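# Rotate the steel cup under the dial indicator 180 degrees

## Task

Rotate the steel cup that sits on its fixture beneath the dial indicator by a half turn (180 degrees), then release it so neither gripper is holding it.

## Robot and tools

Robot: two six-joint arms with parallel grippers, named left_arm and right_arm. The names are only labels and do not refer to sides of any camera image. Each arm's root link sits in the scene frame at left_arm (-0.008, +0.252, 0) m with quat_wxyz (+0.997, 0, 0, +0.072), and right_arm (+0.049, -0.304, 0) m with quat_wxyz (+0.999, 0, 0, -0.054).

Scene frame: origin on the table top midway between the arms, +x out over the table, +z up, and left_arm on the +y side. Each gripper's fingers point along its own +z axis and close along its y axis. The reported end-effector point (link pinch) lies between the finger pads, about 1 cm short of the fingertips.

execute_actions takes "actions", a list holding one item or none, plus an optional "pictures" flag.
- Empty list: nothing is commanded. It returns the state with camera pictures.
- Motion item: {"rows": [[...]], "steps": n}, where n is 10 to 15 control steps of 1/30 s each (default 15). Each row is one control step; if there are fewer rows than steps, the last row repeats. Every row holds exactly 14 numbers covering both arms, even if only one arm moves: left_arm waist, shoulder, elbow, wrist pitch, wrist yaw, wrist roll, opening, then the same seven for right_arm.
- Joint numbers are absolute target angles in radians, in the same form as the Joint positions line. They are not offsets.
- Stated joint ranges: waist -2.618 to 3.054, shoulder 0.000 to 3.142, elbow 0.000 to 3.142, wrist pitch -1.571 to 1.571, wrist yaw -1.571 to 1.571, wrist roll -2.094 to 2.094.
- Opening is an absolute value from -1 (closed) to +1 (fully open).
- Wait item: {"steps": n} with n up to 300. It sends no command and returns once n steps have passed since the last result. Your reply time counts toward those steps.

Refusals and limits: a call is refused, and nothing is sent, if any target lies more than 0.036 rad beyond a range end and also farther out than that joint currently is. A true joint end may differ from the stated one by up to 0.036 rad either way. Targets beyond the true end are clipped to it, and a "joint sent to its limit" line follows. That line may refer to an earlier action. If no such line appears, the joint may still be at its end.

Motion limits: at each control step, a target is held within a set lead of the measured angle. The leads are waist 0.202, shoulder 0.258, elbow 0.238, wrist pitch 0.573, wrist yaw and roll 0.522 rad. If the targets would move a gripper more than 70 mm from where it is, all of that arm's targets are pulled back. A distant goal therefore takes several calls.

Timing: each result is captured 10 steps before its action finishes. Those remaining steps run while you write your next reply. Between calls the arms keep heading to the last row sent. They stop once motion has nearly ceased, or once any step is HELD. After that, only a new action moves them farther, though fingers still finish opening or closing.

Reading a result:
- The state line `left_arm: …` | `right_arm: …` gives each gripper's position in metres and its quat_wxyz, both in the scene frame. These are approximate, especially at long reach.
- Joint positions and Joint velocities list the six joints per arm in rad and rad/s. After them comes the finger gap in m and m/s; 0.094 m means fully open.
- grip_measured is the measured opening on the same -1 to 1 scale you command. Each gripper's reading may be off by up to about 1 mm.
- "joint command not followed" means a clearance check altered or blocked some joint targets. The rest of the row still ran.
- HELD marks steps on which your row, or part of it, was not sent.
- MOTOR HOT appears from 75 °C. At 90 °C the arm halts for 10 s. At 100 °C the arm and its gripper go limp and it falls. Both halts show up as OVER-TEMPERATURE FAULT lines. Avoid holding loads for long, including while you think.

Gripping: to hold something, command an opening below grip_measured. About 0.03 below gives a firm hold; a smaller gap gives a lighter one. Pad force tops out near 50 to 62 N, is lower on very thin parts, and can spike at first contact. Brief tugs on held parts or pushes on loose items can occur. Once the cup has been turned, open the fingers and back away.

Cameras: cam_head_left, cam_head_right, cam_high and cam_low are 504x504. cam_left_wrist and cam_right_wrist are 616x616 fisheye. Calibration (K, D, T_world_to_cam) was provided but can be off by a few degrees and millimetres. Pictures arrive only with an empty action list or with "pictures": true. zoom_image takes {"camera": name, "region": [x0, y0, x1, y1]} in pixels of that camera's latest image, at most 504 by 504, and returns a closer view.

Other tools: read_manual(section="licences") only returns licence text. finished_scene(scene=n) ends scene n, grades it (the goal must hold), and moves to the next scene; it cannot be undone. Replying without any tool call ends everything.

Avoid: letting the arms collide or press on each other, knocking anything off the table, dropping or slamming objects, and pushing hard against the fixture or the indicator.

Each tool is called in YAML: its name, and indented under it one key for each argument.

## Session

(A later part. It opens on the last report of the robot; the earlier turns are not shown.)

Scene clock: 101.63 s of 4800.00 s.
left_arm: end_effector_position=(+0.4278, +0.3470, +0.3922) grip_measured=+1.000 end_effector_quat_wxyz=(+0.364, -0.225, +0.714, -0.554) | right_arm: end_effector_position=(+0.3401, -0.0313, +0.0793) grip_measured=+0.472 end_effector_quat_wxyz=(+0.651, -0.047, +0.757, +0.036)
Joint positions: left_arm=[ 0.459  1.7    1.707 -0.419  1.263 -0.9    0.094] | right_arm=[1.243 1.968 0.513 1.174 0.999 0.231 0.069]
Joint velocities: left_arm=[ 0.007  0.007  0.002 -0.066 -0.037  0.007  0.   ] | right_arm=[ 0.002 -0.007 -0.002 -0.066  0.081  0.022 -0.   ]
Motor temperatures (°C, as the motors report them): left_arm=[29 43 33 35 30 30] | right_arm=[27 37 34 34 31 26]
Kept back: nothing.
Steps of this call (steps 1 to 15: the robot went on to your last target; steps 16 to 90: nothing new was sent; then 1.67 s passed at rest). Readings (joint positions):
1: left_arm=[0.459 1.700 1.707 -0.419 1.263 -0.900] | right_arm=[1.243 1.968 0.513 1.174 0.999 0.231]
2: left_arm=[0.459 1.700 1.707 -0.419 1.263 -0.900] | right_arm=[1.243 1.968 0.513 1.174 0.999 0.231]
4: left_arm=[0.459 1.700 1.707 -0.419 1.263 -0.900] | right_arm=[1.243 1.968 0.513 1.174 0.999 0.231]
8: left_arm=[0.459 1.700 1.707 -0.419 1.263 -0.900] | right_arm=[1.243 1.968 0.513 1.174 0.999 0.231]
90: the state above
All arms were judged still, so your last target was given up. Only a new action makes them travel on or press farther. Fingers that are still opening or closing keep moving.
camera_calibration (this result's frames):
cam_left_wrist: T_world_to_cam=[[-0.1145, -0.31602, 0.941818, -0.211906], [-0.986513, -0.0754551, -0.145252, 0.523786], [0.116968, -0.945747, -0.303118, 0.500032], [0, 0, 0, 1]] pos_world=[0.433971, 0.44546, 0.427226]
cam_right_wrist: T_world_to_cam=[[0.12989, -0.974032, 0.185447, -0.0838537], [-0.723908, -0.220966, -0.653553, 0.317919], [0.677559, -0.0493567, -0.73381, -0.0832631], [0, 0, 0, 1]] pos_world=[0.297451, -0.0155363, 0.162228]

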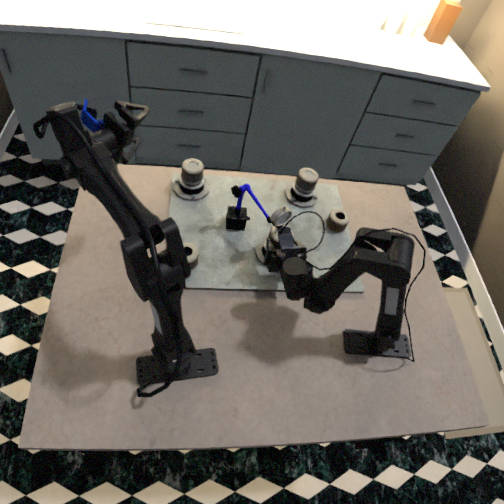

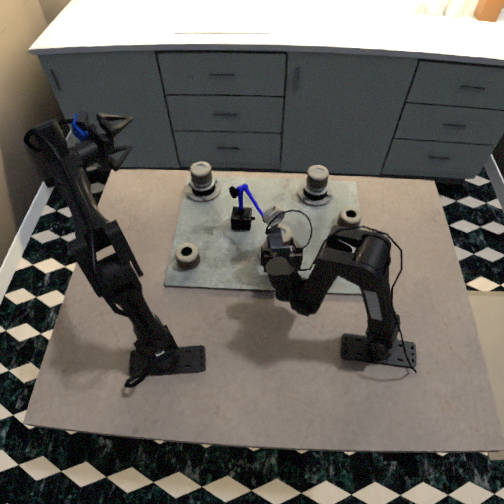

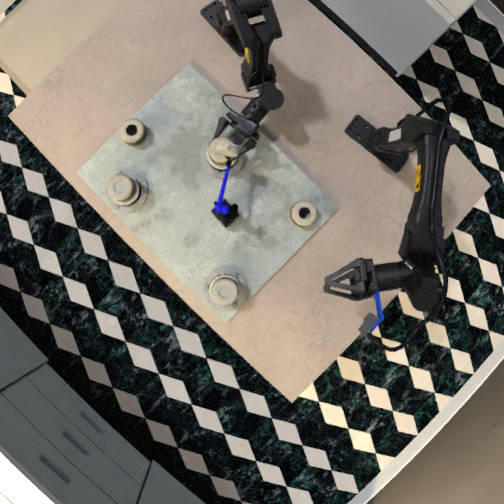

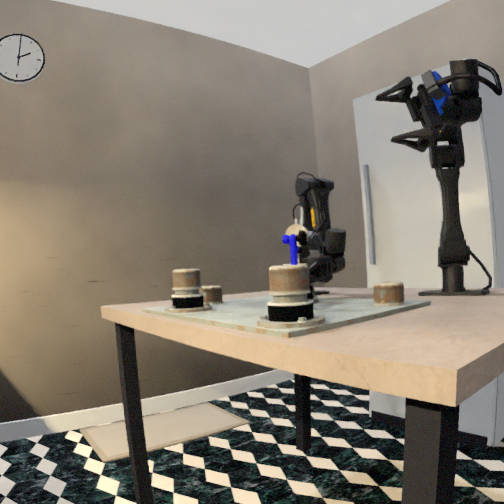

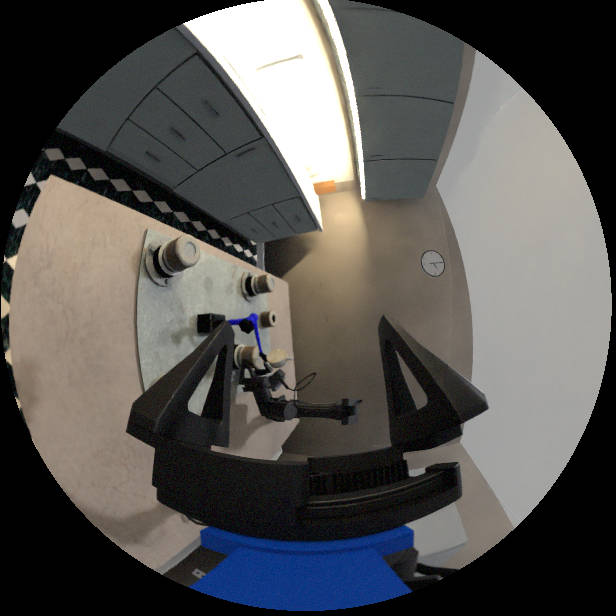

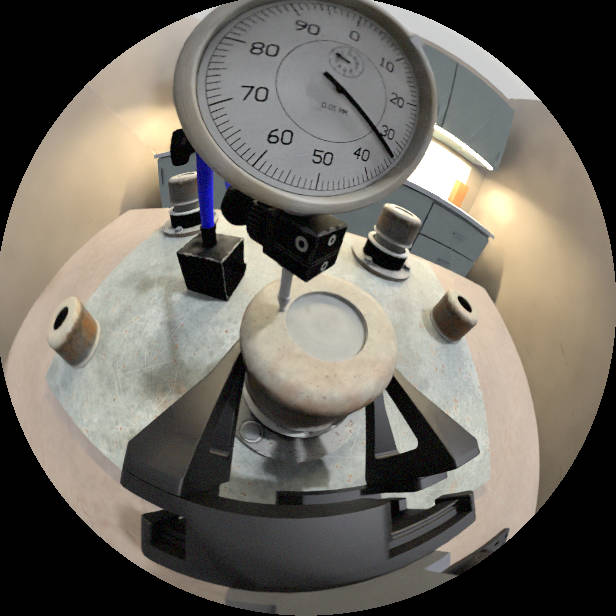

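execute_actions:
  actions:
    - {"rows": [[0.459,1.7,1.7,-0.426,1.262,-0.893,1,1.2540,1.9810,0.5252,1.1614,1.0163,0.2404,0.441],[0.459,1.7,1.7,-0.426,1.262,-0.893,1,1.2485,1.9745,0.5196,1.1677,1.0097,0.2362,0.441],[0.459,1.7,1.7,-0.426,1.262,-0.893,1,1.2430,1.9680,0.5140,1.1740,1.0030,0.2320,0.441],[0.459,1.7,1.7,-0.426,1.262,-0.893,1,1.2430,1.9680,0.5140,1.1740,1.0030,0.2320,0.455],[0.459,1.7,1.7,-0.426,1.262,-0.893,1,1.2430,1.9680,0.5140,1.1740,1.0030,0.2320,0.475],[0.459,1.7,1.7,-0.426,1.262,-0.893,1,1.2430,1.9680,0.5140,1.1740,1.0030,0.2320,0.51],[0.459,1.7,1.7,-0.426,1.262,-0.893,1,1.2430,1.9680,0.5140,1.1740,1.0030,0.2320,0.57],[0.459,1.7,1.7,-0.426,1.262,-0.893,1,1.2430,1.9680,0.5140,1.1740,1.0030,0.2320,0.66],[0.459,1.7,1.7,-0.426,1.262,-0.893,1,1.2430,1.9680,0.5140,1.1740,1.0030,0.2320,0.78],[0.459,1.7,1.7,-0.426,1.262,-0.893,1,1.2430,1.9680,0.5140,1.1740,1.0030,0.2320,0.90],[0.459,1.7,1.7,-0.426,1.262,-0.893,1,1.2405,1.9600,0.5095,1.1800,0.9990,0.2305,1],[0.459,1.7,1.7,-0.426,1.262,-0.893,1,1.2380,1.9520,0.5050,1.1880,0.9950,0.2290,1],[0.459,1.7,1.7,-0.426,1.262,-0.893,1,1.2365,1.9450,0.5010,1.1960,0.9910,0.2270,1],[0.459,1.7,1.7,-0.426,1.262,-0.893,1,1.2360,1.9400,0.4985,1.20410,0.98627,0.22467,1],[0.459,1.7,1.7,-0.426,1.262,-0.893,1,1.2357,1.9385,0.4965,1.21013,0.97956,0.22112,1]], "steps": 15}
  pictures: true

execute_actions:
  actions:
    - {"rows": [[0.459,1.7,1.7,-0.426,1.262,-0.893,1,1.23534,1.93755,0.49500,1.22019,0.96827,0.21520,1],[0.459,1.7,1.7,-0.426,1.262,-0.893,1,1.23360,1.93692,0.49134,1.23291,0.95202,0.20782,1],[0.459,1.7,1.7,-0.426,1.262,-0.893,1,1.23071,1.93588,0.48526,1.24857,0.93078,0.19881,1],[0.459,1.7,1.7,-0.426,1.262,-0.893,1,1.22623,1.93444,0.47715,1.26771,0.90488,0.18779,1],[0.459,1.7,1.7,-0.426,1.262,-0.893,1,1.22024,1.93259,0.46693,1.28859,0.87350,0.17586,1],[0.459,1.7,1.7,-0.426,1.262,-0.893,1,1.21293,1.93034,0.45445,1.31142,0.83676,0.16288,1],[0.459,1.7,1.7,-0.426,1.262,-0.893,1,1.20358,1.92778,0.44034,1.33541,0.79414,0.14921,1],[0.459,1.7,1.7,-0.426,1.262,-0.893,1,1.19226,1.92488,0.42454,1.36210,0.74323,0.13398,1],[0.459,1.7,1.7,-0.426,1.262,-0.893,1,1.17852,1.92173,0.40747,1.38560,0.69036,0.12037,1],[0.459,1.7,1.7,-0.426,1.262,-0.893,1,1.16161,1.91814,0.38806,1.40763,0.63653,0.10738,1],[0.459,1.7,1.7,-0.426,1.262,-0.893,1,1.14286,1.91495,0.37033,1.42818,0.58175,0.09502,1],[0.459,1.7,1.7,-0.426,1.262,-0.893,1,1.12320,1.91198,0.35348,1.44593,0.52516,0.08363,1],[0.459,1.7,1.7,-0.426,1.262,-0.893,1,1.10263,1.90922,0.33752,1.46228,0.46783,0.07261,1],[0.459,1.7,1.7,-0.426,1.262,-0.893,1,1.08032,1.90694,0.32348,1.47724,0.40956,0.06198,1],[0.459,1.7,1.7,-0.426,1.262,-0.893,1,1.05720,1.90488,0.31046,1.48944,0.34981,0.05191,1]], "steps": 15}

execute_actions:
  actions:
    - {"rows": [[0.459,1.7,1.7,-0.426,1.262,-0.893,1,1.03326,1.90303,0.29845,1.50021,0.28952,0.04206,1],[0.459,1.7,1.7,-0.426,1.262,-0.893,1,1.00788,1.90161,0.28856,1.50954,0.22851,0.03242,1],[0.459,1.7,1.7,-0.426,1.262,-0.893,1,0.98189,1.90035,0.27978,1.51604,0.16664,0.02307,1],[0.459,1.7,1.7,-0.426,1.262,-0.893,1,0.95529,1.89926,0.27211,1.52104,0.10436,0.01380,1],[0.459,1.7,1.7,-0.426,1.262,-0.893,1,0.92775,1.90400,0.26678,1.51455,0.04187,0.00462,1],[0.459,1.7,1.7,-0.426,1.262,-0.893,1,0.89990,1.90898,0.26265,1.50502,-0.02099,-0.00450,1],[0.459,1.7,1.7,-0.426,1.262,-0.893,1,0.87175,1.91400,0.26822,1.49401,-0.08368,-0.01364,1],[0.459,1.7,1.7,-0.426,1.262,-0.893,1,0.84334,1.91934,0.27617,1.48101,-0.14641,-0.02280,1],[0.459,1.7,1.7,-0.426,1.262,-0.893,1,0.81500,1.92474,0.28535,1.47552,-0.20865,-0.03212,1],[0.459,1.7,1.7,-0.426,1.262,-0.893,1,0.78672,1.93041,0.29575,1.46858,-0.27037,-0.04158,1],[0.459,1.7,1.7,-0.426,1.262,-0.893,1,0.75891,1.93627,0.30006,1.46021,-0.33177,-0.05117,1],[0.459,1.7,1.7,-0.426,1.262,-0.893,1,0.73151,1.94242,0.30554,1.44890,-0.39201,-0.06117,1],[0.459,1.7,1.7,-0.426,1.262,-0.893,1,0.70452,1.94866,0.31220,1.43618,-0.45145,-0.07145,1],[0.459,1.7,1.7,-0.426,1.262,-0.893,1,0.67865,1.94977,0.32109,1.42205,-0.51030,-0.08200,1],[0.459,1.7,1.7,-0.426,1.262,-0.893,1,0.65347,1.95110,0.33108,1.40506,-0.56752,-0.09327,1]], "steps": 15}

execute_actions:
  actions:
    - {"rows": [[0.459,1.7,1.7,-0.426,1.262,-0.893,1,0.62898,1.95265,0.34217,1.38665,-0.62385,-0.10502,1],[0.459,1.7,1.7,-0.426,1.262,-0.893,1,0.60604,1.95463,0.35537,1.36682,-0.67929,-0.11724,1],[0.459,1.7,1.7,-0.426,1.262,-0.893,1,0.58396,1.95683,0.36955,1.34401,-0.73285,-0.13067,1],[0.459,1.7,1.7,-0.426,1.262,-0.893,1,0.56274,1.95926,0.38470,1.31956,-0.78543,-0.14488,1],[0.459,1.7,1.7,-0.426,1.262,-0.893,1,0.54332,1.96211,0.40169,1.29348,-0.83704,-0.15987,1],[0.459,1.7,1.7,-0.426,1.262,-0.893,1,0.52482,1.96517,0.41957,1.26377,-0.88675,-0.17688,1],[0.459,1.7,1.7,-0.426,1.262,-0.893,1,0.50723,1.96842,0.43835,1.23188,-0.93546,-0.19521,1],[0.459,1.7,1.7,-0.426,1.262,-0.893,1,0.49148,1.97197,0.45875,1.19781,-0.98318,-0.21487,1],[0.459,1.7,1.7,-0.426,1.262,-0.893,1,0.47664,1.97563,0.47999,1.1594,-1.02897,-0.2373,1],[0.459,1.7,1.7,-0.426,1.262,-0.893,1,0.46270,1.97939,0.50207,1.1170,-1.07374,-0.2627,1],[0.459,1.7,1.7,-0.426,1.262,-0.893,1,0.45051,1.98329,0.52586,1.06948,-1.11759,-0.29152,1],[0.459,1.7,1.7,-0.426,1.262,-0.893,1,0.43917,1.98717,0.55055,1.0213,-1.15512,-0.3214,1],[0.459,1.7,1.7,-0.426,1.262,-0.893,1,0.42867,1.99104,0.57615,0.9741,-1.18815,-0.3512,1],[0.459,1.7,1.7,-0.426,1.262,-0.893,1,0.42065,1.99430,0.60113,0.92415,-1.21819,-0.38336,1],[0.459,1.7,1.7,-0.426,1.262,-0.893,1,0.41378,1.99714,0.62378,0.8727,-1.24524,-0.4171,1]], "steps": 15}

execute_actions:
  actions:
    - {"rows": [[0.459,1.7,1.7,-0.426,1.262,-0.893,1,0.40805,1.99965,0.64625,0.8236,-1.26798,-0.4498,1],[0.459,1.7,1.7,-0.426,1.262,-0.893,1,0.40332,2.00189,0.66875,0.7739,-1.28830,-0.4833,1],[0.459,1.7,1.7,-0.426,1.262,-0.893,1,0.39955,2.00381,0.68892,0.7245,-1.30637,-0.5171,1],[0.459,1.7,1.7,-0.426,1.262,-0.893,1,0.39639,2.00557,0.70843,0.6757,-1.32215,-0.5508,1],[0.459,1.7,1.7,-0.426,1.262,-0.893,1,0.39371,2.00722,0.72706,0.6287,-1.33574,-0.5836,1],[0.459,1.7,1.7,-0.426,1.262,-0.893,1,0.39153,2.00883,0.74505,0.58443,-1.34738,-0.61483,1],[0.459,1.7,1.7,-0.426,1.262,-0.893,1,0.38972,2.01042,0.76194,0.5438,-1.35704,-0.6437,1],[0.459,1.7,1.7,-0.426,1.262,-0.893,1,0.38824,2.01192,0.77736,0.5116,-1.36426,-0.66675,0.95],[0.459,1.7,1.7,-0.426,1.262,-0.893,1,0.38709,2.01352,0.79172,0.4856,-1.36964,-0.68577,0.89],[0.459,1.7,1.7,-0.426,1.262,-0.893,1,0.38624,2.01476,0.80259,0.46634,-1.37353,-0.69936,0.83],[0.459,1.7,1.7,-0.426,1.262,-0.893,1,0.38563,2.01593,0.81163,0.4549,-1.37585,-0.7076,0.78],[0.459,1.7,1.7,-0.426,1.262,-0.893,1,0.38519,2.01677,0.81808,0.4549,-1.37585,-0.7076,0.74],[0.459,1.7,1.7,-0.426,1.262,-0.893,1,0.38493,2.01727,0.82200,0.4549,-1.37585,-0.7076,0.72]], "steps": 13}

execute_actions:
  actions:
    - {"steps": 20}
  pictures: true

Scene clock: 128.57 s of 4800.00 s.
left_arm: end_effector_position=(+0.4278, +0.3470, +0.3922) grip_measured=+1.000 end_effector_quat_wxyz=(+0.364, -0.225, +0.714, -0.554) | right_arm: end_effector_position=(+0.3401, -0.0312, +0.0793) grip_measured=+0.480 end_effector_quat_wxyz=(+0.651, -0.047, +0.757, +0.036)
Joint positions: left_arm=[ 0.459  1.7    1.707 -0.419  1.263 -0.9    0.094] | right_arm=[1.243 1.968 0.513 1.174 0.999 0.231 0.07 ]
Joint velocities: left_arm=[-0.007 -0.002  0.007 -0.051  0.037  0.051  0.   ] | right_arm=[-0.007  0.012 -0.002 -0.051 -0.066 -0.066  0.006]
Motor temperatures (°C, as the motors report them): left_arm=[29 42 33 36 30 30] | right_arm=[27 36 34 34 31 26]
Steps of this call (steps 1 to 90: nothing new was sent; then 23.77 s passed at rest; steps 91 to 95: the first 5 steps of this action). Readings (joint positions):
91: left_arm=[0.459 1.700 1.707 -0.419 1.263 -0.900] | right_arm=[1.243 1.968 0.513 1.174 0.999 0.231]
92: left_arm=[0.459 1.700 1.707 -0.419 1.263 -0.900] | right_arm=[1.243 1.968 0.513 1.174 0.999 0.231]
94: left_arm=[0.459 1.700 1.707 -0.419 1.263 -0.900] | right_arm=[1.243 1.968 0.513 1.174 0.999 0.231]
95: the state above
camera_calibration (this result's frames):
cam_left_wrist: T_world_to_cam=[[-0.1145, -0.31602, 0.941818, -0.211906], [-0.986513, -0.0754551, -0.145252, 0.523786], [0.116968, -0.945747, -0.303118, 0.500032], [0, 0, 0, 1]] pos_world=[0.433971, 0.44546, 0.427226]
cam_right_wrist: T_world_to_cam=[[0.130265, -0.973992, 0.185391, -0.0839075], [-0.723889, -0.221202, -0.653493, 0.317897], [0.677507, -0.0490755, -0.733878, -0.0832328], [0, 0, 0, 1]] pos_world=[0.297443, -0.0154903, 0.162217]

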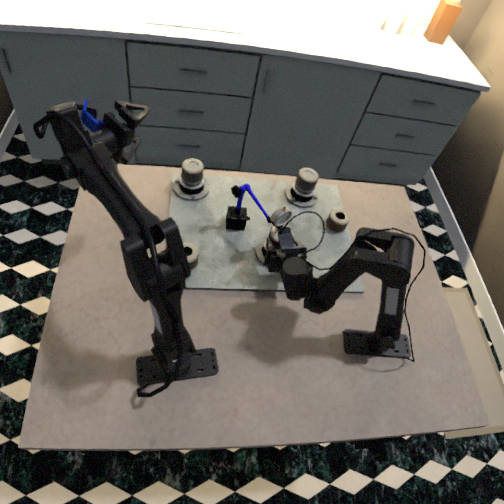

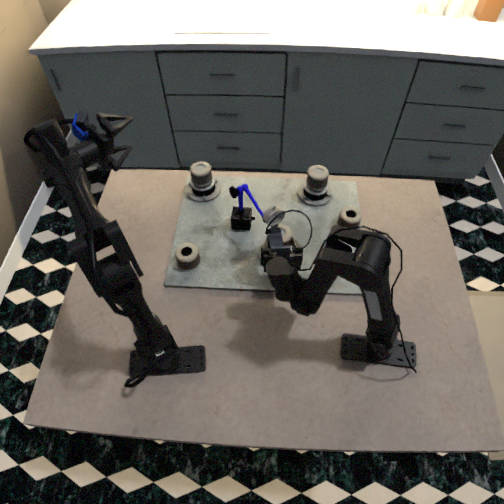

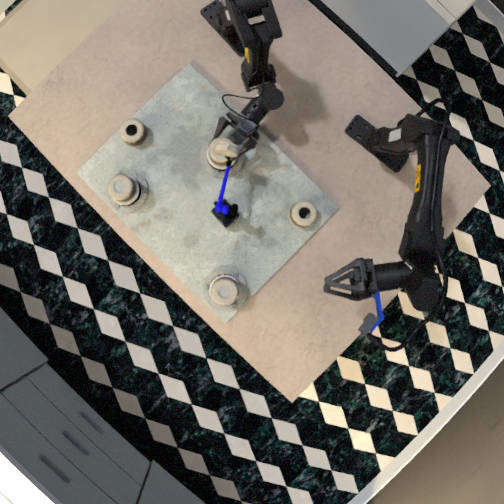

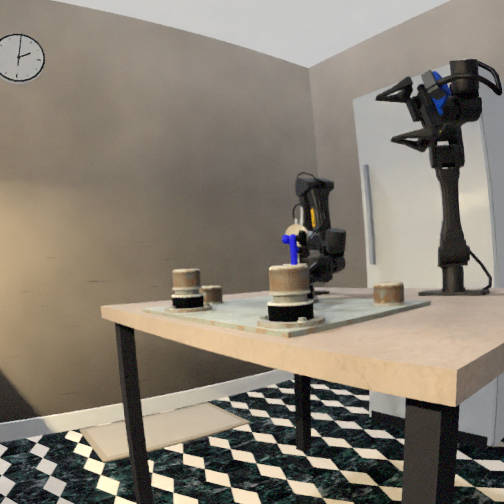

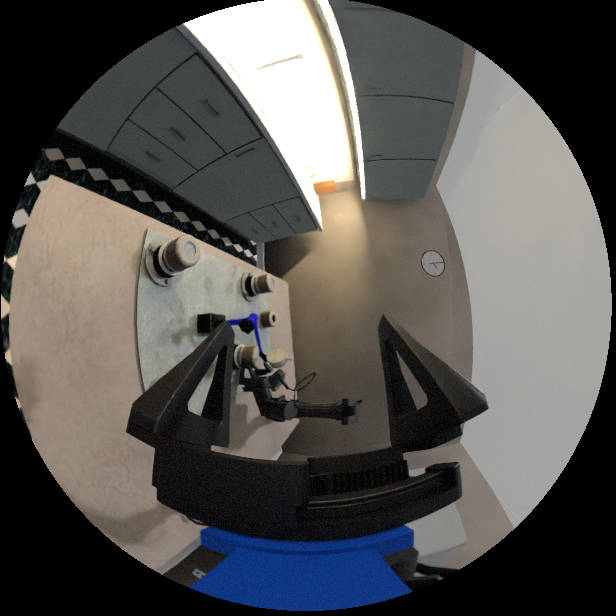

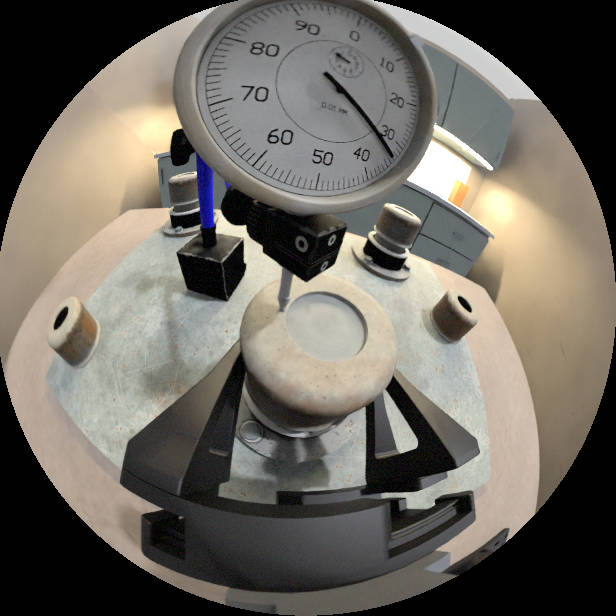

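Scene clock: 129.07 s of 4800.00 s.
left_arm: end_effector_position=(+0.4278, +0.3470, +0.3922) grip_measured=+1.000 end_effector_quat_wxyz=(+0.364, -0.225, +0.714, -0.554) | right_arm: end_effector_position=(+0.3382, -0.0239, +0.0827) grip_measured=+1.000 end_effector_quat_wxyz=(+0.653, -0.061, +0.752, +0.060)
Joint positions: left_arm=[ 0.459  1.7    1.707 -0.419  1.263 -0.9    0.094] | right_arm=[1.242 1.968 0.5   1.227 0.947 0.209 0.094]
Joint velocities: left_arm=[ 0.012  0.002 -0.007 -0.022  0.007 -0.037  0.   ] | right_arm=[-0.051 -0.007 -0.227  0.403 -0.52  -0.198  0.   ]
Motor temperatures (°C, as the motors report them): left_arm=[29 42 33 36 30 30] | right_arm=[27 36 34 34 31 26]
Steps of this call (steps 1 to 10: the last 10 steps of your previous action; steps 11 to 15: the first 5 steps of this action). Readings (joint positions):
11: left_arm=[0.459 1.700 1.707 -0.419 1.263 -0.900] | right_arm=[1.243 1.968 0.513 1.187 0.991 0.228]
12: left_arm=[0.459 1.700 1.707 -0.419 1.263 -0.900] | right_arm=[1.243 1.968 0.513 1.193 0.985 0.225]
14: left_arm=[0.459 1.700 1.707 -0.419 1.263 -0.900] | right_arm=[1.243 1.968 0.507 1.214 0.963 0.216]
15: the state above

Scene clock: 129.57 s of 4800.00 s.
left_arm: end_effector_position=(+0.4278, +0.3470, +0.3922) grip_measured=+1.000 end_effector_quat_wxyz=(+0.364, -0.225, +0.714, -0.554) | right_arm: end_effector_position=(+0.3403, -0.0342, +0.0774) grip_measured=+1.000 end_effector_quat_wxyz=(+0.622, -0.216, +0.730, +0.185)
Joint positions: left_arm=[ 0.459  1.7    1.707 -0.419  1.263 -0.9    0.094] | right_arm=[0.982 1.93  0.293 1.47  0.294 0.05  0.094]
Joint velocities: left_arm=[ 0.007 -0.012 -0.017  0.007  0.037  0.007  0.   ] | right_arm=[-0.75  -0.012 -0.222  0.271 -1.678 -0.256  0.   ]
Motor temperatures (°C, as the motors report them): left_arm=[29 42 33 36 30 30] | right_arm=[27 36 34 34 31 26]
Steps of this call (steps 1 to 10: the last 10 steps of your previous action; steps 11 to 15: the first 5 steps of this action). Readings (joint positions):
11: left_arm=[0.459 1.700 1.707 -0.419 1.263 -0.900] | right_arm=[1.083 1.934 0.334 1.423 0.518 0.091]
12: left_arm=[0.459 1.700 1.707 -0.419 1.263 -0.900] | right_arm=[1.059 1.933 0.322 1.437 0.464 0.081]
14: left_arm=[0.459 1.700 1.707 -0.419 1.263 -0.900] | right_arm=[1.009 1.930 0.301 1.461 0.352 0.060]
15: the state above

Scene clock: 130.07 s of 4800.00 s.
left_arm: end_effector_position=(+0.4278, +0.3470, +0.3922) grip_measured=+1.000 end_effector_quat_wxyz=(+0.364, -0.225, +0.714, -0.554) | right_arm: end_effector_position=(+0.3445, -0.0361, +0.0804) grip_measured=+1.000 end_effector_quat_wxyz=(+0.557, -0.391, +0.651, +0.336)
Joint positions: left_arm=[ 0.459  1.7    1.707 -0.419  1.263 -0.9    0.094] | right_arm=[ 0.588  1.93   0.356  1.388 -0.595 -0.104  0.094]
Joint velocities: left_arm=[-0.017  0.012 -0.002  0.051  0.11  -0.007  0.   ] | right_arm=[-0.598  0.037  0.437 -0.549 -1.56  -0.374  0.   ]
Motor temperatures (°C, as the motors report them): left_arm=[29 43 33 36 30 30] | right_arm=[27 36 34 34 31 26]
Steps of this call (steps 1 to 10: the last 10 steps of your previous action; steps 11 to 15: the first 5 steps of this action). Readings (joint positions):
11: left_arm=[0.459 1.700 1.707 -0.419 1.263 -0.900] | right_arm=[0.681 1.930 0.303 1.447 -0.368 -0.057]
12: left_arm=[0.459 1.700 1.707 -0.419 1.263 -0.900] | right_arm=[0.656 1.930 0.314 1.435 -0.426 -0.068]
14: left_arm=[0.459 1.700 1.707 -0.419 1.263 -0.900] | right_arm=[0.610 1.930 0.340 1.406 -0.540 -0.091]
15: the state above

Scene clock: 130.50 s of 4800.00 s.
left_arm: end_effector_position=(+0.4278, +0.3470, +0.3922) grip_measured=+1.000 end_effector_quat_wxyz=(+0.364, -0.225, +0.714, -0.554) | right_arm: end_effector_position=(+0.3480, -0.0350, +0.0807) grip_measured=+1.000 end_effector_quat_wxyz=(-0.477, +0.523, -0.550, -0.442)
Joint positions: left_arm=[ 0.459  1.7    1.707 -0.419  1.263 -0.9    0.094] | right_arm=[ 0.418  1.98   0.635  0.942 -1.169 -0.386  0.094]
Joint velocities: left_arm=[ 0.007 -0.002 -0.002 -0.051  0.022  0.051  0.   ] | right_arm=[-0.144  0.056  0.637 -1.253 -0.813 -0.945  0.   ]
Motor temperatures (°C, as the motors report them): left_arm=[29 43 33 36 30 30] | right_arm=[27 36 34 34 31 26]
Steps of this call (steps 1 to 10: the last 10 steps of your previous action; steps 11 to 13: the first 3 steps of this action). Readings (joint positions):
11: left_arm=[0.459 1.700 1.707 -0.419 1.263 -0.900] | right_arm=[0.430 1.975 0.589 1.032 -1.108 -0.327]
12: left_arm=[0.459 1.700 1.707 -0.419 1.263 -0.900] | right_arm=[0.423 1.977 0.612 0.987 -1.140 -0.356]
13: the state above

Scene clock: 131.17 s of 4800.00 s.
left_arm: end_effector_position=(+0.4278, +0.3470, +0.3922) grip_measured=+1.000 end_effector_quat_wxyz=(+0.364, -0.225, +0.714, -0.554) | right_arm: end_effector_position=(+0.3410, -0.0339, +0.0828) grip_measured=+0.723 end_effector_quat_wxyz=(-0.435, +0.567, -0.499, -0.491)
Joint positions: left_arm=[ 0.459  1.7    1.707 -0.419  1.263 -0.9    0.094] | right_arm=[ 0.399  1.996  0.801  0.49  -1.354 -0.697  0.081]
Joint velocities: left_arm=[ 0.002 -0.002 -0.007 -0.007 -0.051  0.051  0.   ] | right_arm=[ 0.012 -0.007  0.002 -0.125  0.007 -0.037 -0.   ]
Motor temperatures (°C, as the motors report them): left_arm=[29 43 33 36 30 30] | right_arm=[27 36 34 34 31 26]
Kept back: nothing.
Steps of this call (steps 1 to 10: the last 10 steps of your previous action; steps 11 to 20: the robot went on to your last target). Readings (joint positions):
1: left_arm=[0.459 1.700 1.707 -0.419 1.263 -0.900] | right_arm=[0.413 1.981 0.656 0.896 -1.196 -0.417]
2: left_arm=[0.459 1.700 1.707 -0.419 1.263 -0.900] | right_arm=[0.410 1.983 0.676 0.849 -1.220 -0.448]
4: left_arm=[0.459 1.700 1.707 -0.419 1.263 -0.900] | right_arm=[0.405 1.986 0.714 0.759 -1.261 -0.511]
8: left_arm=[0.459 1.700 1.707 -0.419 1.263 -0.900] | right_arm=[0.399 1.992 0.774 0.609 -1.315 -0.615]
20: the state above
camera_calibration (this result's frames):
cam_left_wrist: T_world_to_cam=[[-0.1145, -0.31602, 0.941818, -0.211906], [-0.986513, -0.0754551, -0.145252, 0.523786], [0.116968, -0.945747, -0.303118, 0.500032], [0, 0, 0, 1]] pos_world=[0.433971, 0.44546, 0.427226]
cam_right_wrist: T_world_to_cam=[[0.973916, 0.134132, 0.18302, -0.337201], [0.222942, -0.715802, -0.661759, -0.0186555], [0.0422433, 0.6853, -0.727035, 0.159574], [0, 0, 0, 1]] pos_world=[0.325824, -0.0774802, 0.165385]

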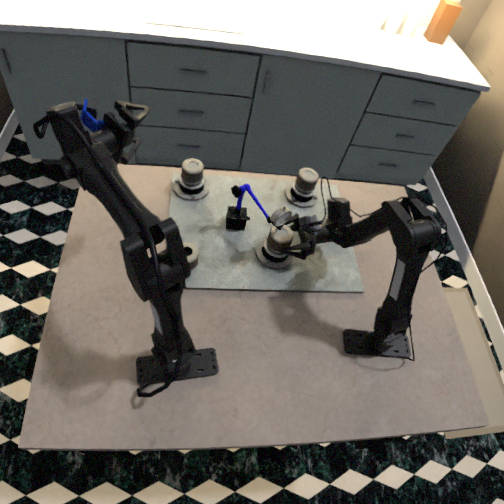

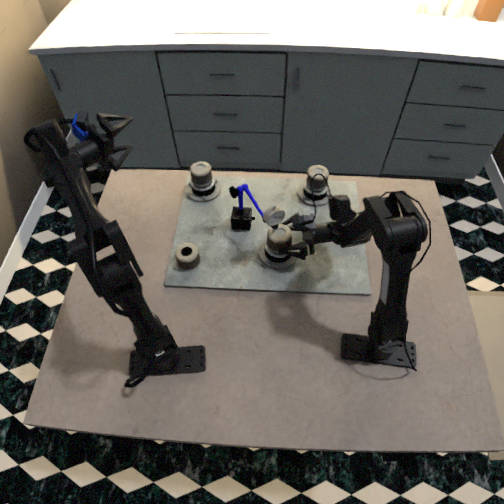

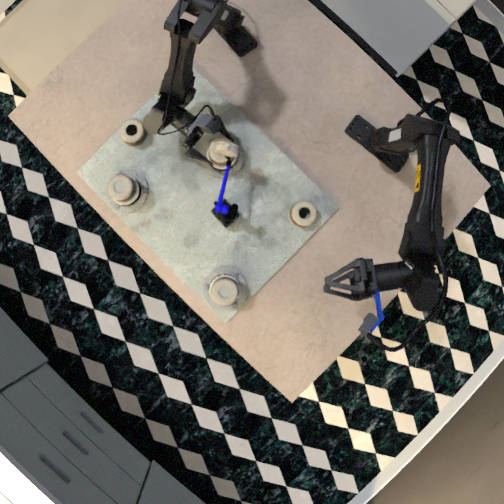

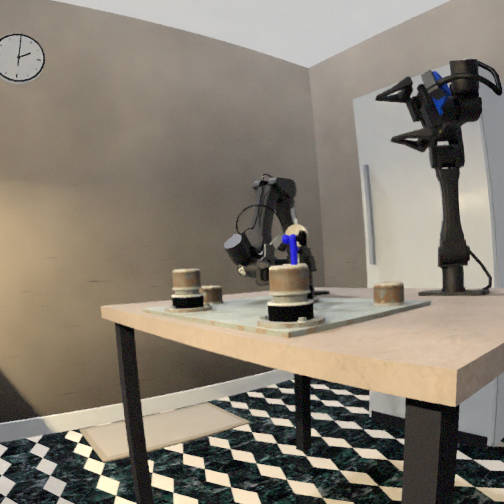

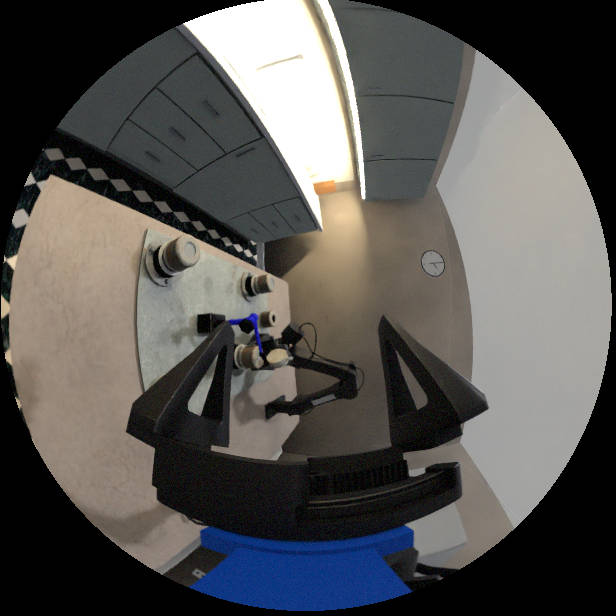

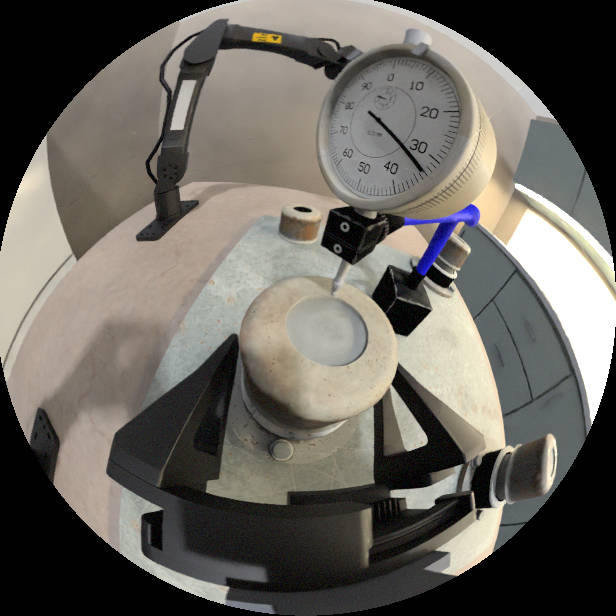

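execute_actions:
  actions: []

Scene clock: 131.87 s of 4800.00 s.
left_arm: end_effector_position=(+0.4278, +0.3470, +0.3922) grip_measured=+1.000 end_effector_quat_wxyz=(+0.364, -0.225, +0.714, -0.554) | right_arm: end_effector_position=(+0.3401, -0.0341, +0.0824) grip_measured=+0.723 end_effector_quat_wxyz=(-0.434, +0.567, -0.498, -0.492)
Joint positions: left_arm=[ 0.459  1.7    1.707 -0.419  1.263 -0.9    0.094] | right_arm=[ 0.399  1.996  0.801  0.482 -1.356 -0.704  0.081]
Joint velocities: left_arm=[-0.012  0.002  0.007 -0.037  0.051 -0.066  0.   ] | right_arm=[-0.007  0.022  0.017  0.007  0.007 -0.051 -0.   ]
Motor temperatures (°C, as the motors report them): left_arm=[29 43 33 36 30 30] | right_arm=[27 36 34 34 31 26]
Kept back: nothing.
Steps of this call (steps 1 to 21: the robot went on to your last target). Readings (joint positions):
1: left_arm=[0.459 1.700 1.707 -0.419 1.263 -0.900] | right_arm=[0.399 1.996 0.801 0.488 -1.354 -0.699]
2: left_arm=[0.459 1.700 1.707 -0.419 1.263 -0.900] | right_arm=[0.399 1.996 0.801 0.487 -1.354 -0.700]
4: left_arm=[0.459 1.700 1.707 -0.419 1.263 -0.900] | right_arm=[0.399 1.996 0.801 0.485 -1.355 -0.701]
8: left_arm=[0.459 1.700 1.707 -0.419 1.263 -0.900] | right_arm=[0.399 1.996 0.801 0.483 -1.356 -0.702]
21: the state above
camera_calibration (this result's frames):
cam_left_wrist: T_world_to_cam=[[-0.1145, -0.31602, 0.941818, -0.211906], [-0.986513, -0.0754551, -0.145252, 0.523786], [0.116968, -0.945747, -0.303118, 0.500032], [0, 0, 0, 1]] pos_world=[0.433971, 0.44546, 0.427226]
cam_right_wrist: T_world_to_cam=[[0.973949, 0.136673, 0.180954, -0.336024], [0.2234, -0.715297, -0.66215, -0.0189532], [0.0389379, 0.685325, -0.727195, 0.160571], [0, 0, 0, 1]] pos_world=[0.325252, -0.0776751, 0.165021]

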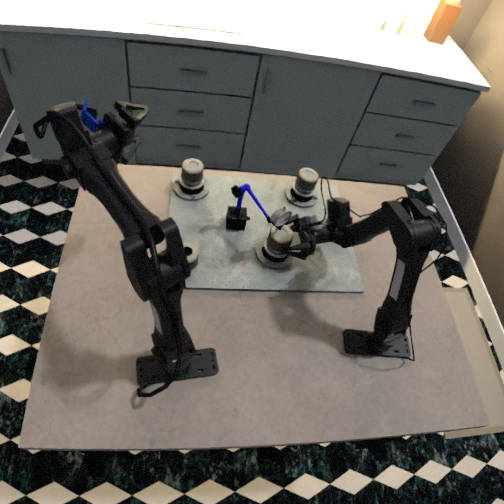

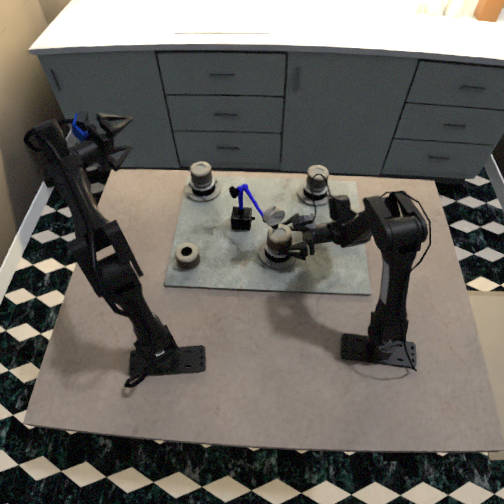

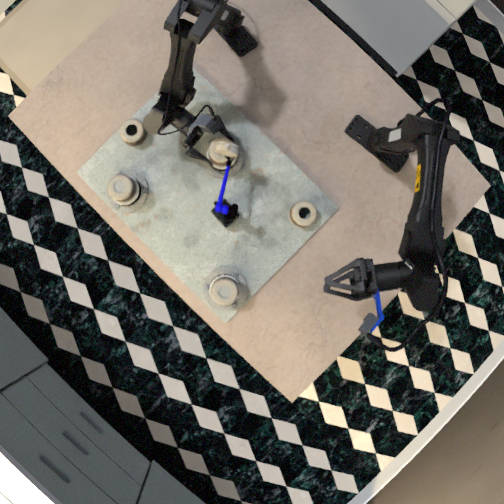

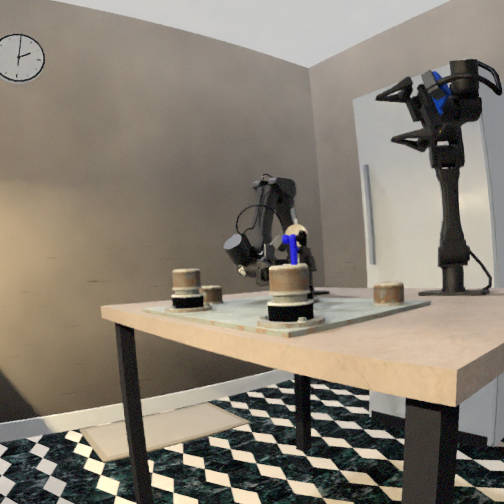

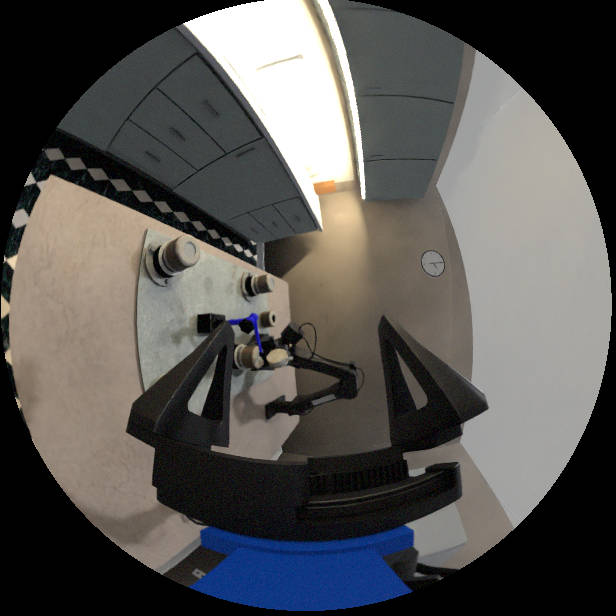

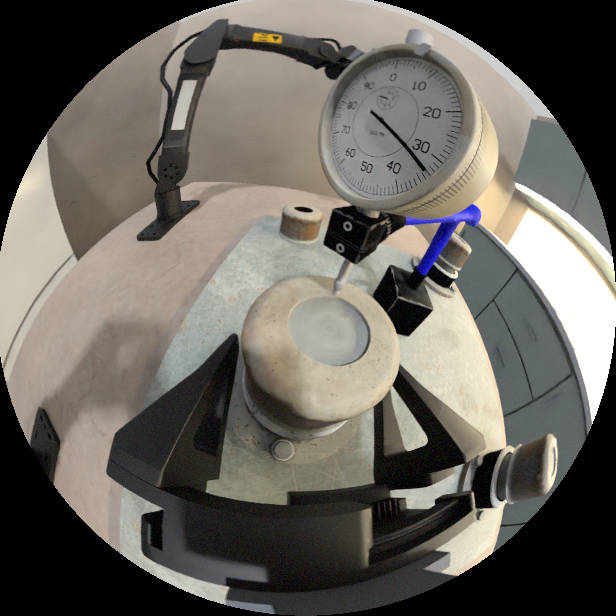

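execute_actions:
  actions:
    - {"rows": [[0.459,1.7,1.7,-0.426,1.262,-0.893,1,0.3843,2.01727,0.82200,0.4549,-1.37585,-0.7076,0.70],[0.459,1.7,1.7,-0.426,1.262,-0.893,1,0.3837,2.01727,0.82200,0.4549,-1.37585,-0.7076,0.68],[0.459,1.7,1.7,-0.426,1.262,-0.893,1,0.3831,2.01727,0.82200,0.4549,-1.37585,-0.7076,0.66],[0.459,1.7,1.7,-0.426,1.262,-0.893,1,0.3825,2.01727,0.82200,0.4549,-1.37585,-0.7076,0.64],[0.459,1.7,1.7,-0.426,1.262,-0.893,1,0.3825,2.01727,0.82200,0.4549,-1.37585,-0.7076,0.62],[0.459,1.7,1.7,-0.426,1.262,-0.893,1,0.3825,2.01727,0.82200,0.4549,-1.37585,-0.7076,0.60]], "steps": 10}

execute_actions:
  actions:
    - {"steps": 14}

Scene clock: 134.20 s of 4800.00 s.
left_arm: end_effector_position=(+0.4278, +0.3470, +0.3922) grip_measured=+1.000 end_effector_quat_wxyz=(+0.364, -0.225, +0.714, -0.554) | right_arm: end_effector_position=(+0.3401, -0.0341, +0.0824) grip_measured=+0.723 end_effector_quat_wxyz=(-0.434, +0.567, -0.498, -0.492)
Joint positions: left_arm=[ 0.459  1.7    1.707 -0.419  1.263 -0.9    0.094] | right_arm=[ 0.399  1.996  0.801  0.482 -1.356 -0.704  0.081]
Joint velocities: left_arm=[-0.007 -0.017 -0.007  0.051 -0.037 -0.007  0.   ] | right_arm=[-0.007 -0.032 -0.002 -0.066 -0.007 -0.022 -0.001]
Motor temperatures (°C, as the motors report them): left_arm=[29 43 33 36 30 30] | right_arm=[27 36 34 34 31 26]
Kept back: the last 10 steps of this action.
Steps of this call (steps 1 to 15: the robot went on to your last target; steps 16 to 70: nothing new was sent). Readings (joint positions):
1: left_arm=[0.459 1.700 1.707 -0.419 1.263 -0.900] | right_arm=[0.399 1.996 0.801 0.482 -1.356 -0.704]
2: left_arm=[0.459 1.700 1.707 -0.419 1.263 -0.900] | right_arm=[0.399 1.996 0.801 0.482 -1.356 -0.704]
4: left_arm=[0.459 1.700 1.707 -0.419 1.263 -0.900] | right_arm=[0.399 1.996 0.801 0.482 -1.356 -0.704]
8: left_arm=[0.459 1.700 1.707 -0.419 1.263 -0.900] | right_arm=[0.399 1.996 0.801 0.482 -1.356 -0.704]
70: the state above

Scene clock: 134.67 s of 4800.00 s.
left_arm: end_effector_position=(+0.4278, +0.3470, +0.3922) grip_measured=+1.000 end_effector_quat_wxyz=(+0.364, -0.225, +0.714, -0.554) | right_arm: end_effector_position=(+0.3401, -0.0341, +0.0824) grip_measured=+0.603 end_effector_quat_wxyz=(-0.434, +0.567, -0.498, -0.492)
Joint positions: left_arm=[ 0.459  1.7    1.707 -0.419  1.263 -0.9    0.094] | right_arm=[ 0.399  1.996  0.801  0.482 -1.356 -0.704  0.075]
Joint velocities: left_arm=[ 0.002 -0.002 -0.002  0.081  0.037 -0.037  0.   ] | right_arm=[-0.002 -0.002  0.022 -0.022  0.022 -0.022 -0.   ]
Motor temperatures (°C, as the motors report them): left_arm=[29 43 33 36 30 30] | right_arm=[27 36 34 34 31 26]
Kept back: nothing.
Steps of this call (steps 1 to 10: the last 10 steps of your previous action; steps 11 to 14: the robot went on to your last target). Readings (joint positions):
1: left_arm=[0.459 1.700 1.707 -0.419 1.263 -0.900] | right_arm=[0.399 1.996 0.801 0.482 -1.356 -0.704]
2: left_arm=[0.459 1.700 1.707 -0.419 1.263 -0.900] | right_arm=[0.399 1.996 0.801 0.482 -1.356 -0.704]
4: left_arm=[0.459 1.700 1.707 -0.419 1.263 -0.900] | right_arm=[0.399 1.996 0.801 0.482 -1.356 -0.704]
8: left_arm=[0.459 1.700 1.707 -0.419 1.263 -0.900] | right_arm=[0.399 1.996 0.801 0.482 -1.356 -0.704]
14: the state above

execute_actions:
  actions:
    - {"rows": [[0.459,1.7,1.7,-0.426,1.262,-0.893,1,0.3800,2.01727,0.82200,0.4549,-1.37585,-0.7076,0.60],[0.459,1.7,1.7,-0.426,1.262,-0.893,1,0.3778,2.01727,0.82200,0.4549,-1.37585,-0.7076,0.60],[0.459,1.7,1.7,-0.426,1.262,-0.893,1,0.3778,2.01727,0.82200,0.4549,-1.37585,-0.7076,0.60],[0.459,1.7,1.7,-0.426,1.262,-0.893,1,0.3838,2.01727,0.82200,0.4549,-1.37585,-0.7076,0.60]], "steps": 10}

execute_actions:
  actions:
    - {"steps": 12}

Scene clock: 136.63 s of 4800.00 s.
left_arm: end_effector_position=(+0.4278, +0.3470, +0.3922) grip_measured=+1.000 end_effector_quat_wxyz=(+0.364, -0.225, +0.714, -0.554) | right_arm: end_effector_position=(+0.3401, -0.0341, +0.0824) grip_measured=+0.603 end_effector_quat_wxyz=(-0.434, +0.567, -0.498, -0.492)
Joint positions: left_arm=[ 0.459  1.7    1.707 -0.419  1.263 -0.9    0.094] | right_arm=[ 0.399  1.996  0.801  0.482 -1.356 -0.704  0.075]
Joint velocities: left_arm=[ 0.007  0.002 -0.002 -0.007  0.007 -0.022  0.   ] | right_arm=[ 0.012 -0.002  0.007 -0.007  0.037 -0.037  0.001]
Motor temperatures (°C, as the motors report them): left_arm=[29 43 33 36 30 30] | right_arm=[27 36 35 34 31 26]
Kept back: the last 10 steps of this action.
Steps of this call (steps 1 to 15: the robot went on to your last target; steps 16 to 59: nothing new was sent). Readings (joint positions):
1: left_arm=[0.459 1.700 1.707 -0.419 1.263 -0.900] | right_arm=[0.399 1.996 0.801 0.482 -1.356 -0.704]
2: left_arm=[0.459 1.700 1.707 -0.419 1.263 -0.900] | right_arm=[0.399 1.996 0.801 0.482 -1.356 -0.704]
4: left_arm=[0.459 1.700 1.707 -0.419 1.263 -0.900] | right_arm=[0.399 1.996 0.801 0.482 -1.356 -0.704]
8: left_arm=[0.459 1.700 1.707 -0.419 1.263 -0.900] | right_arm=[0.399 1.996 0.801 0.482 -1.356 -0.704]
59: the state above

Scene clock: 137.03 s of 4800.00 s.
left_arm: end_effector_position=(+0.4278, +0.3470, +0.3922) grip_measured=+1.000 end_effector_quat_wxyz=(+0.364, -0.225, +0.714, -0.554) | right_arm: end_effector_position=(+0.3416, -0.0358, +0.0824) grip_measured=+0.603 end_effector_quat_wxyz=(-0.435, +0.566, -0.500, -0.491)
Joint positions: left_arm=[ 0.459  1.7    1.707 -0.419  1.263 -0.9    0.094] | right_arm=[ 0.393  1.996  0.801  0.481 -1.356 -0.704  0.075]
Joint velocities: left_arm=[ 0.007 -0.002 -0.007 -0.022 -0.022 -0.022  0.   ] | right_arm=[-0.017 -0.017  0.002  0.051 -0.022 -0.037 -0.   ]
Motor temperatures (°C, as the motors report them): left_arm=[29 43 33 36 30 30] | right_arm=[27 36 35 34 31 26]
Kept back: nothing.
Steps of this call (steps 1 to 10: the last 10 steps of your previous action; steps 11 to 12: the robot went on to your last target). Readings (joint positions):
1: left_arm=[0.459 1.700 1.707 -0.419 1.263 -0.900] | right_arm=[0.398 1.996 0.801 0.482 -1.356 -0.704]
2: left_arm=[0.459 1.700 1.707 -0.419 1.263 -0.900] | right_arm=[0.397 1.996 0.801 0.482 -1.356 -0.704]
4: left_arm=[0.459 1.700 1.707 -0.419 1.263 -0.900] | right_arm=[0.393 1.996 0.801 0.481 -1.356 -0.704]
8: left_arm=[0.459 1.700 1.707 -0.419 1.263 -0.900] | right_arm=[0.393 1.996 0.801 0.481 -1.356 -0.704]
12: the state above


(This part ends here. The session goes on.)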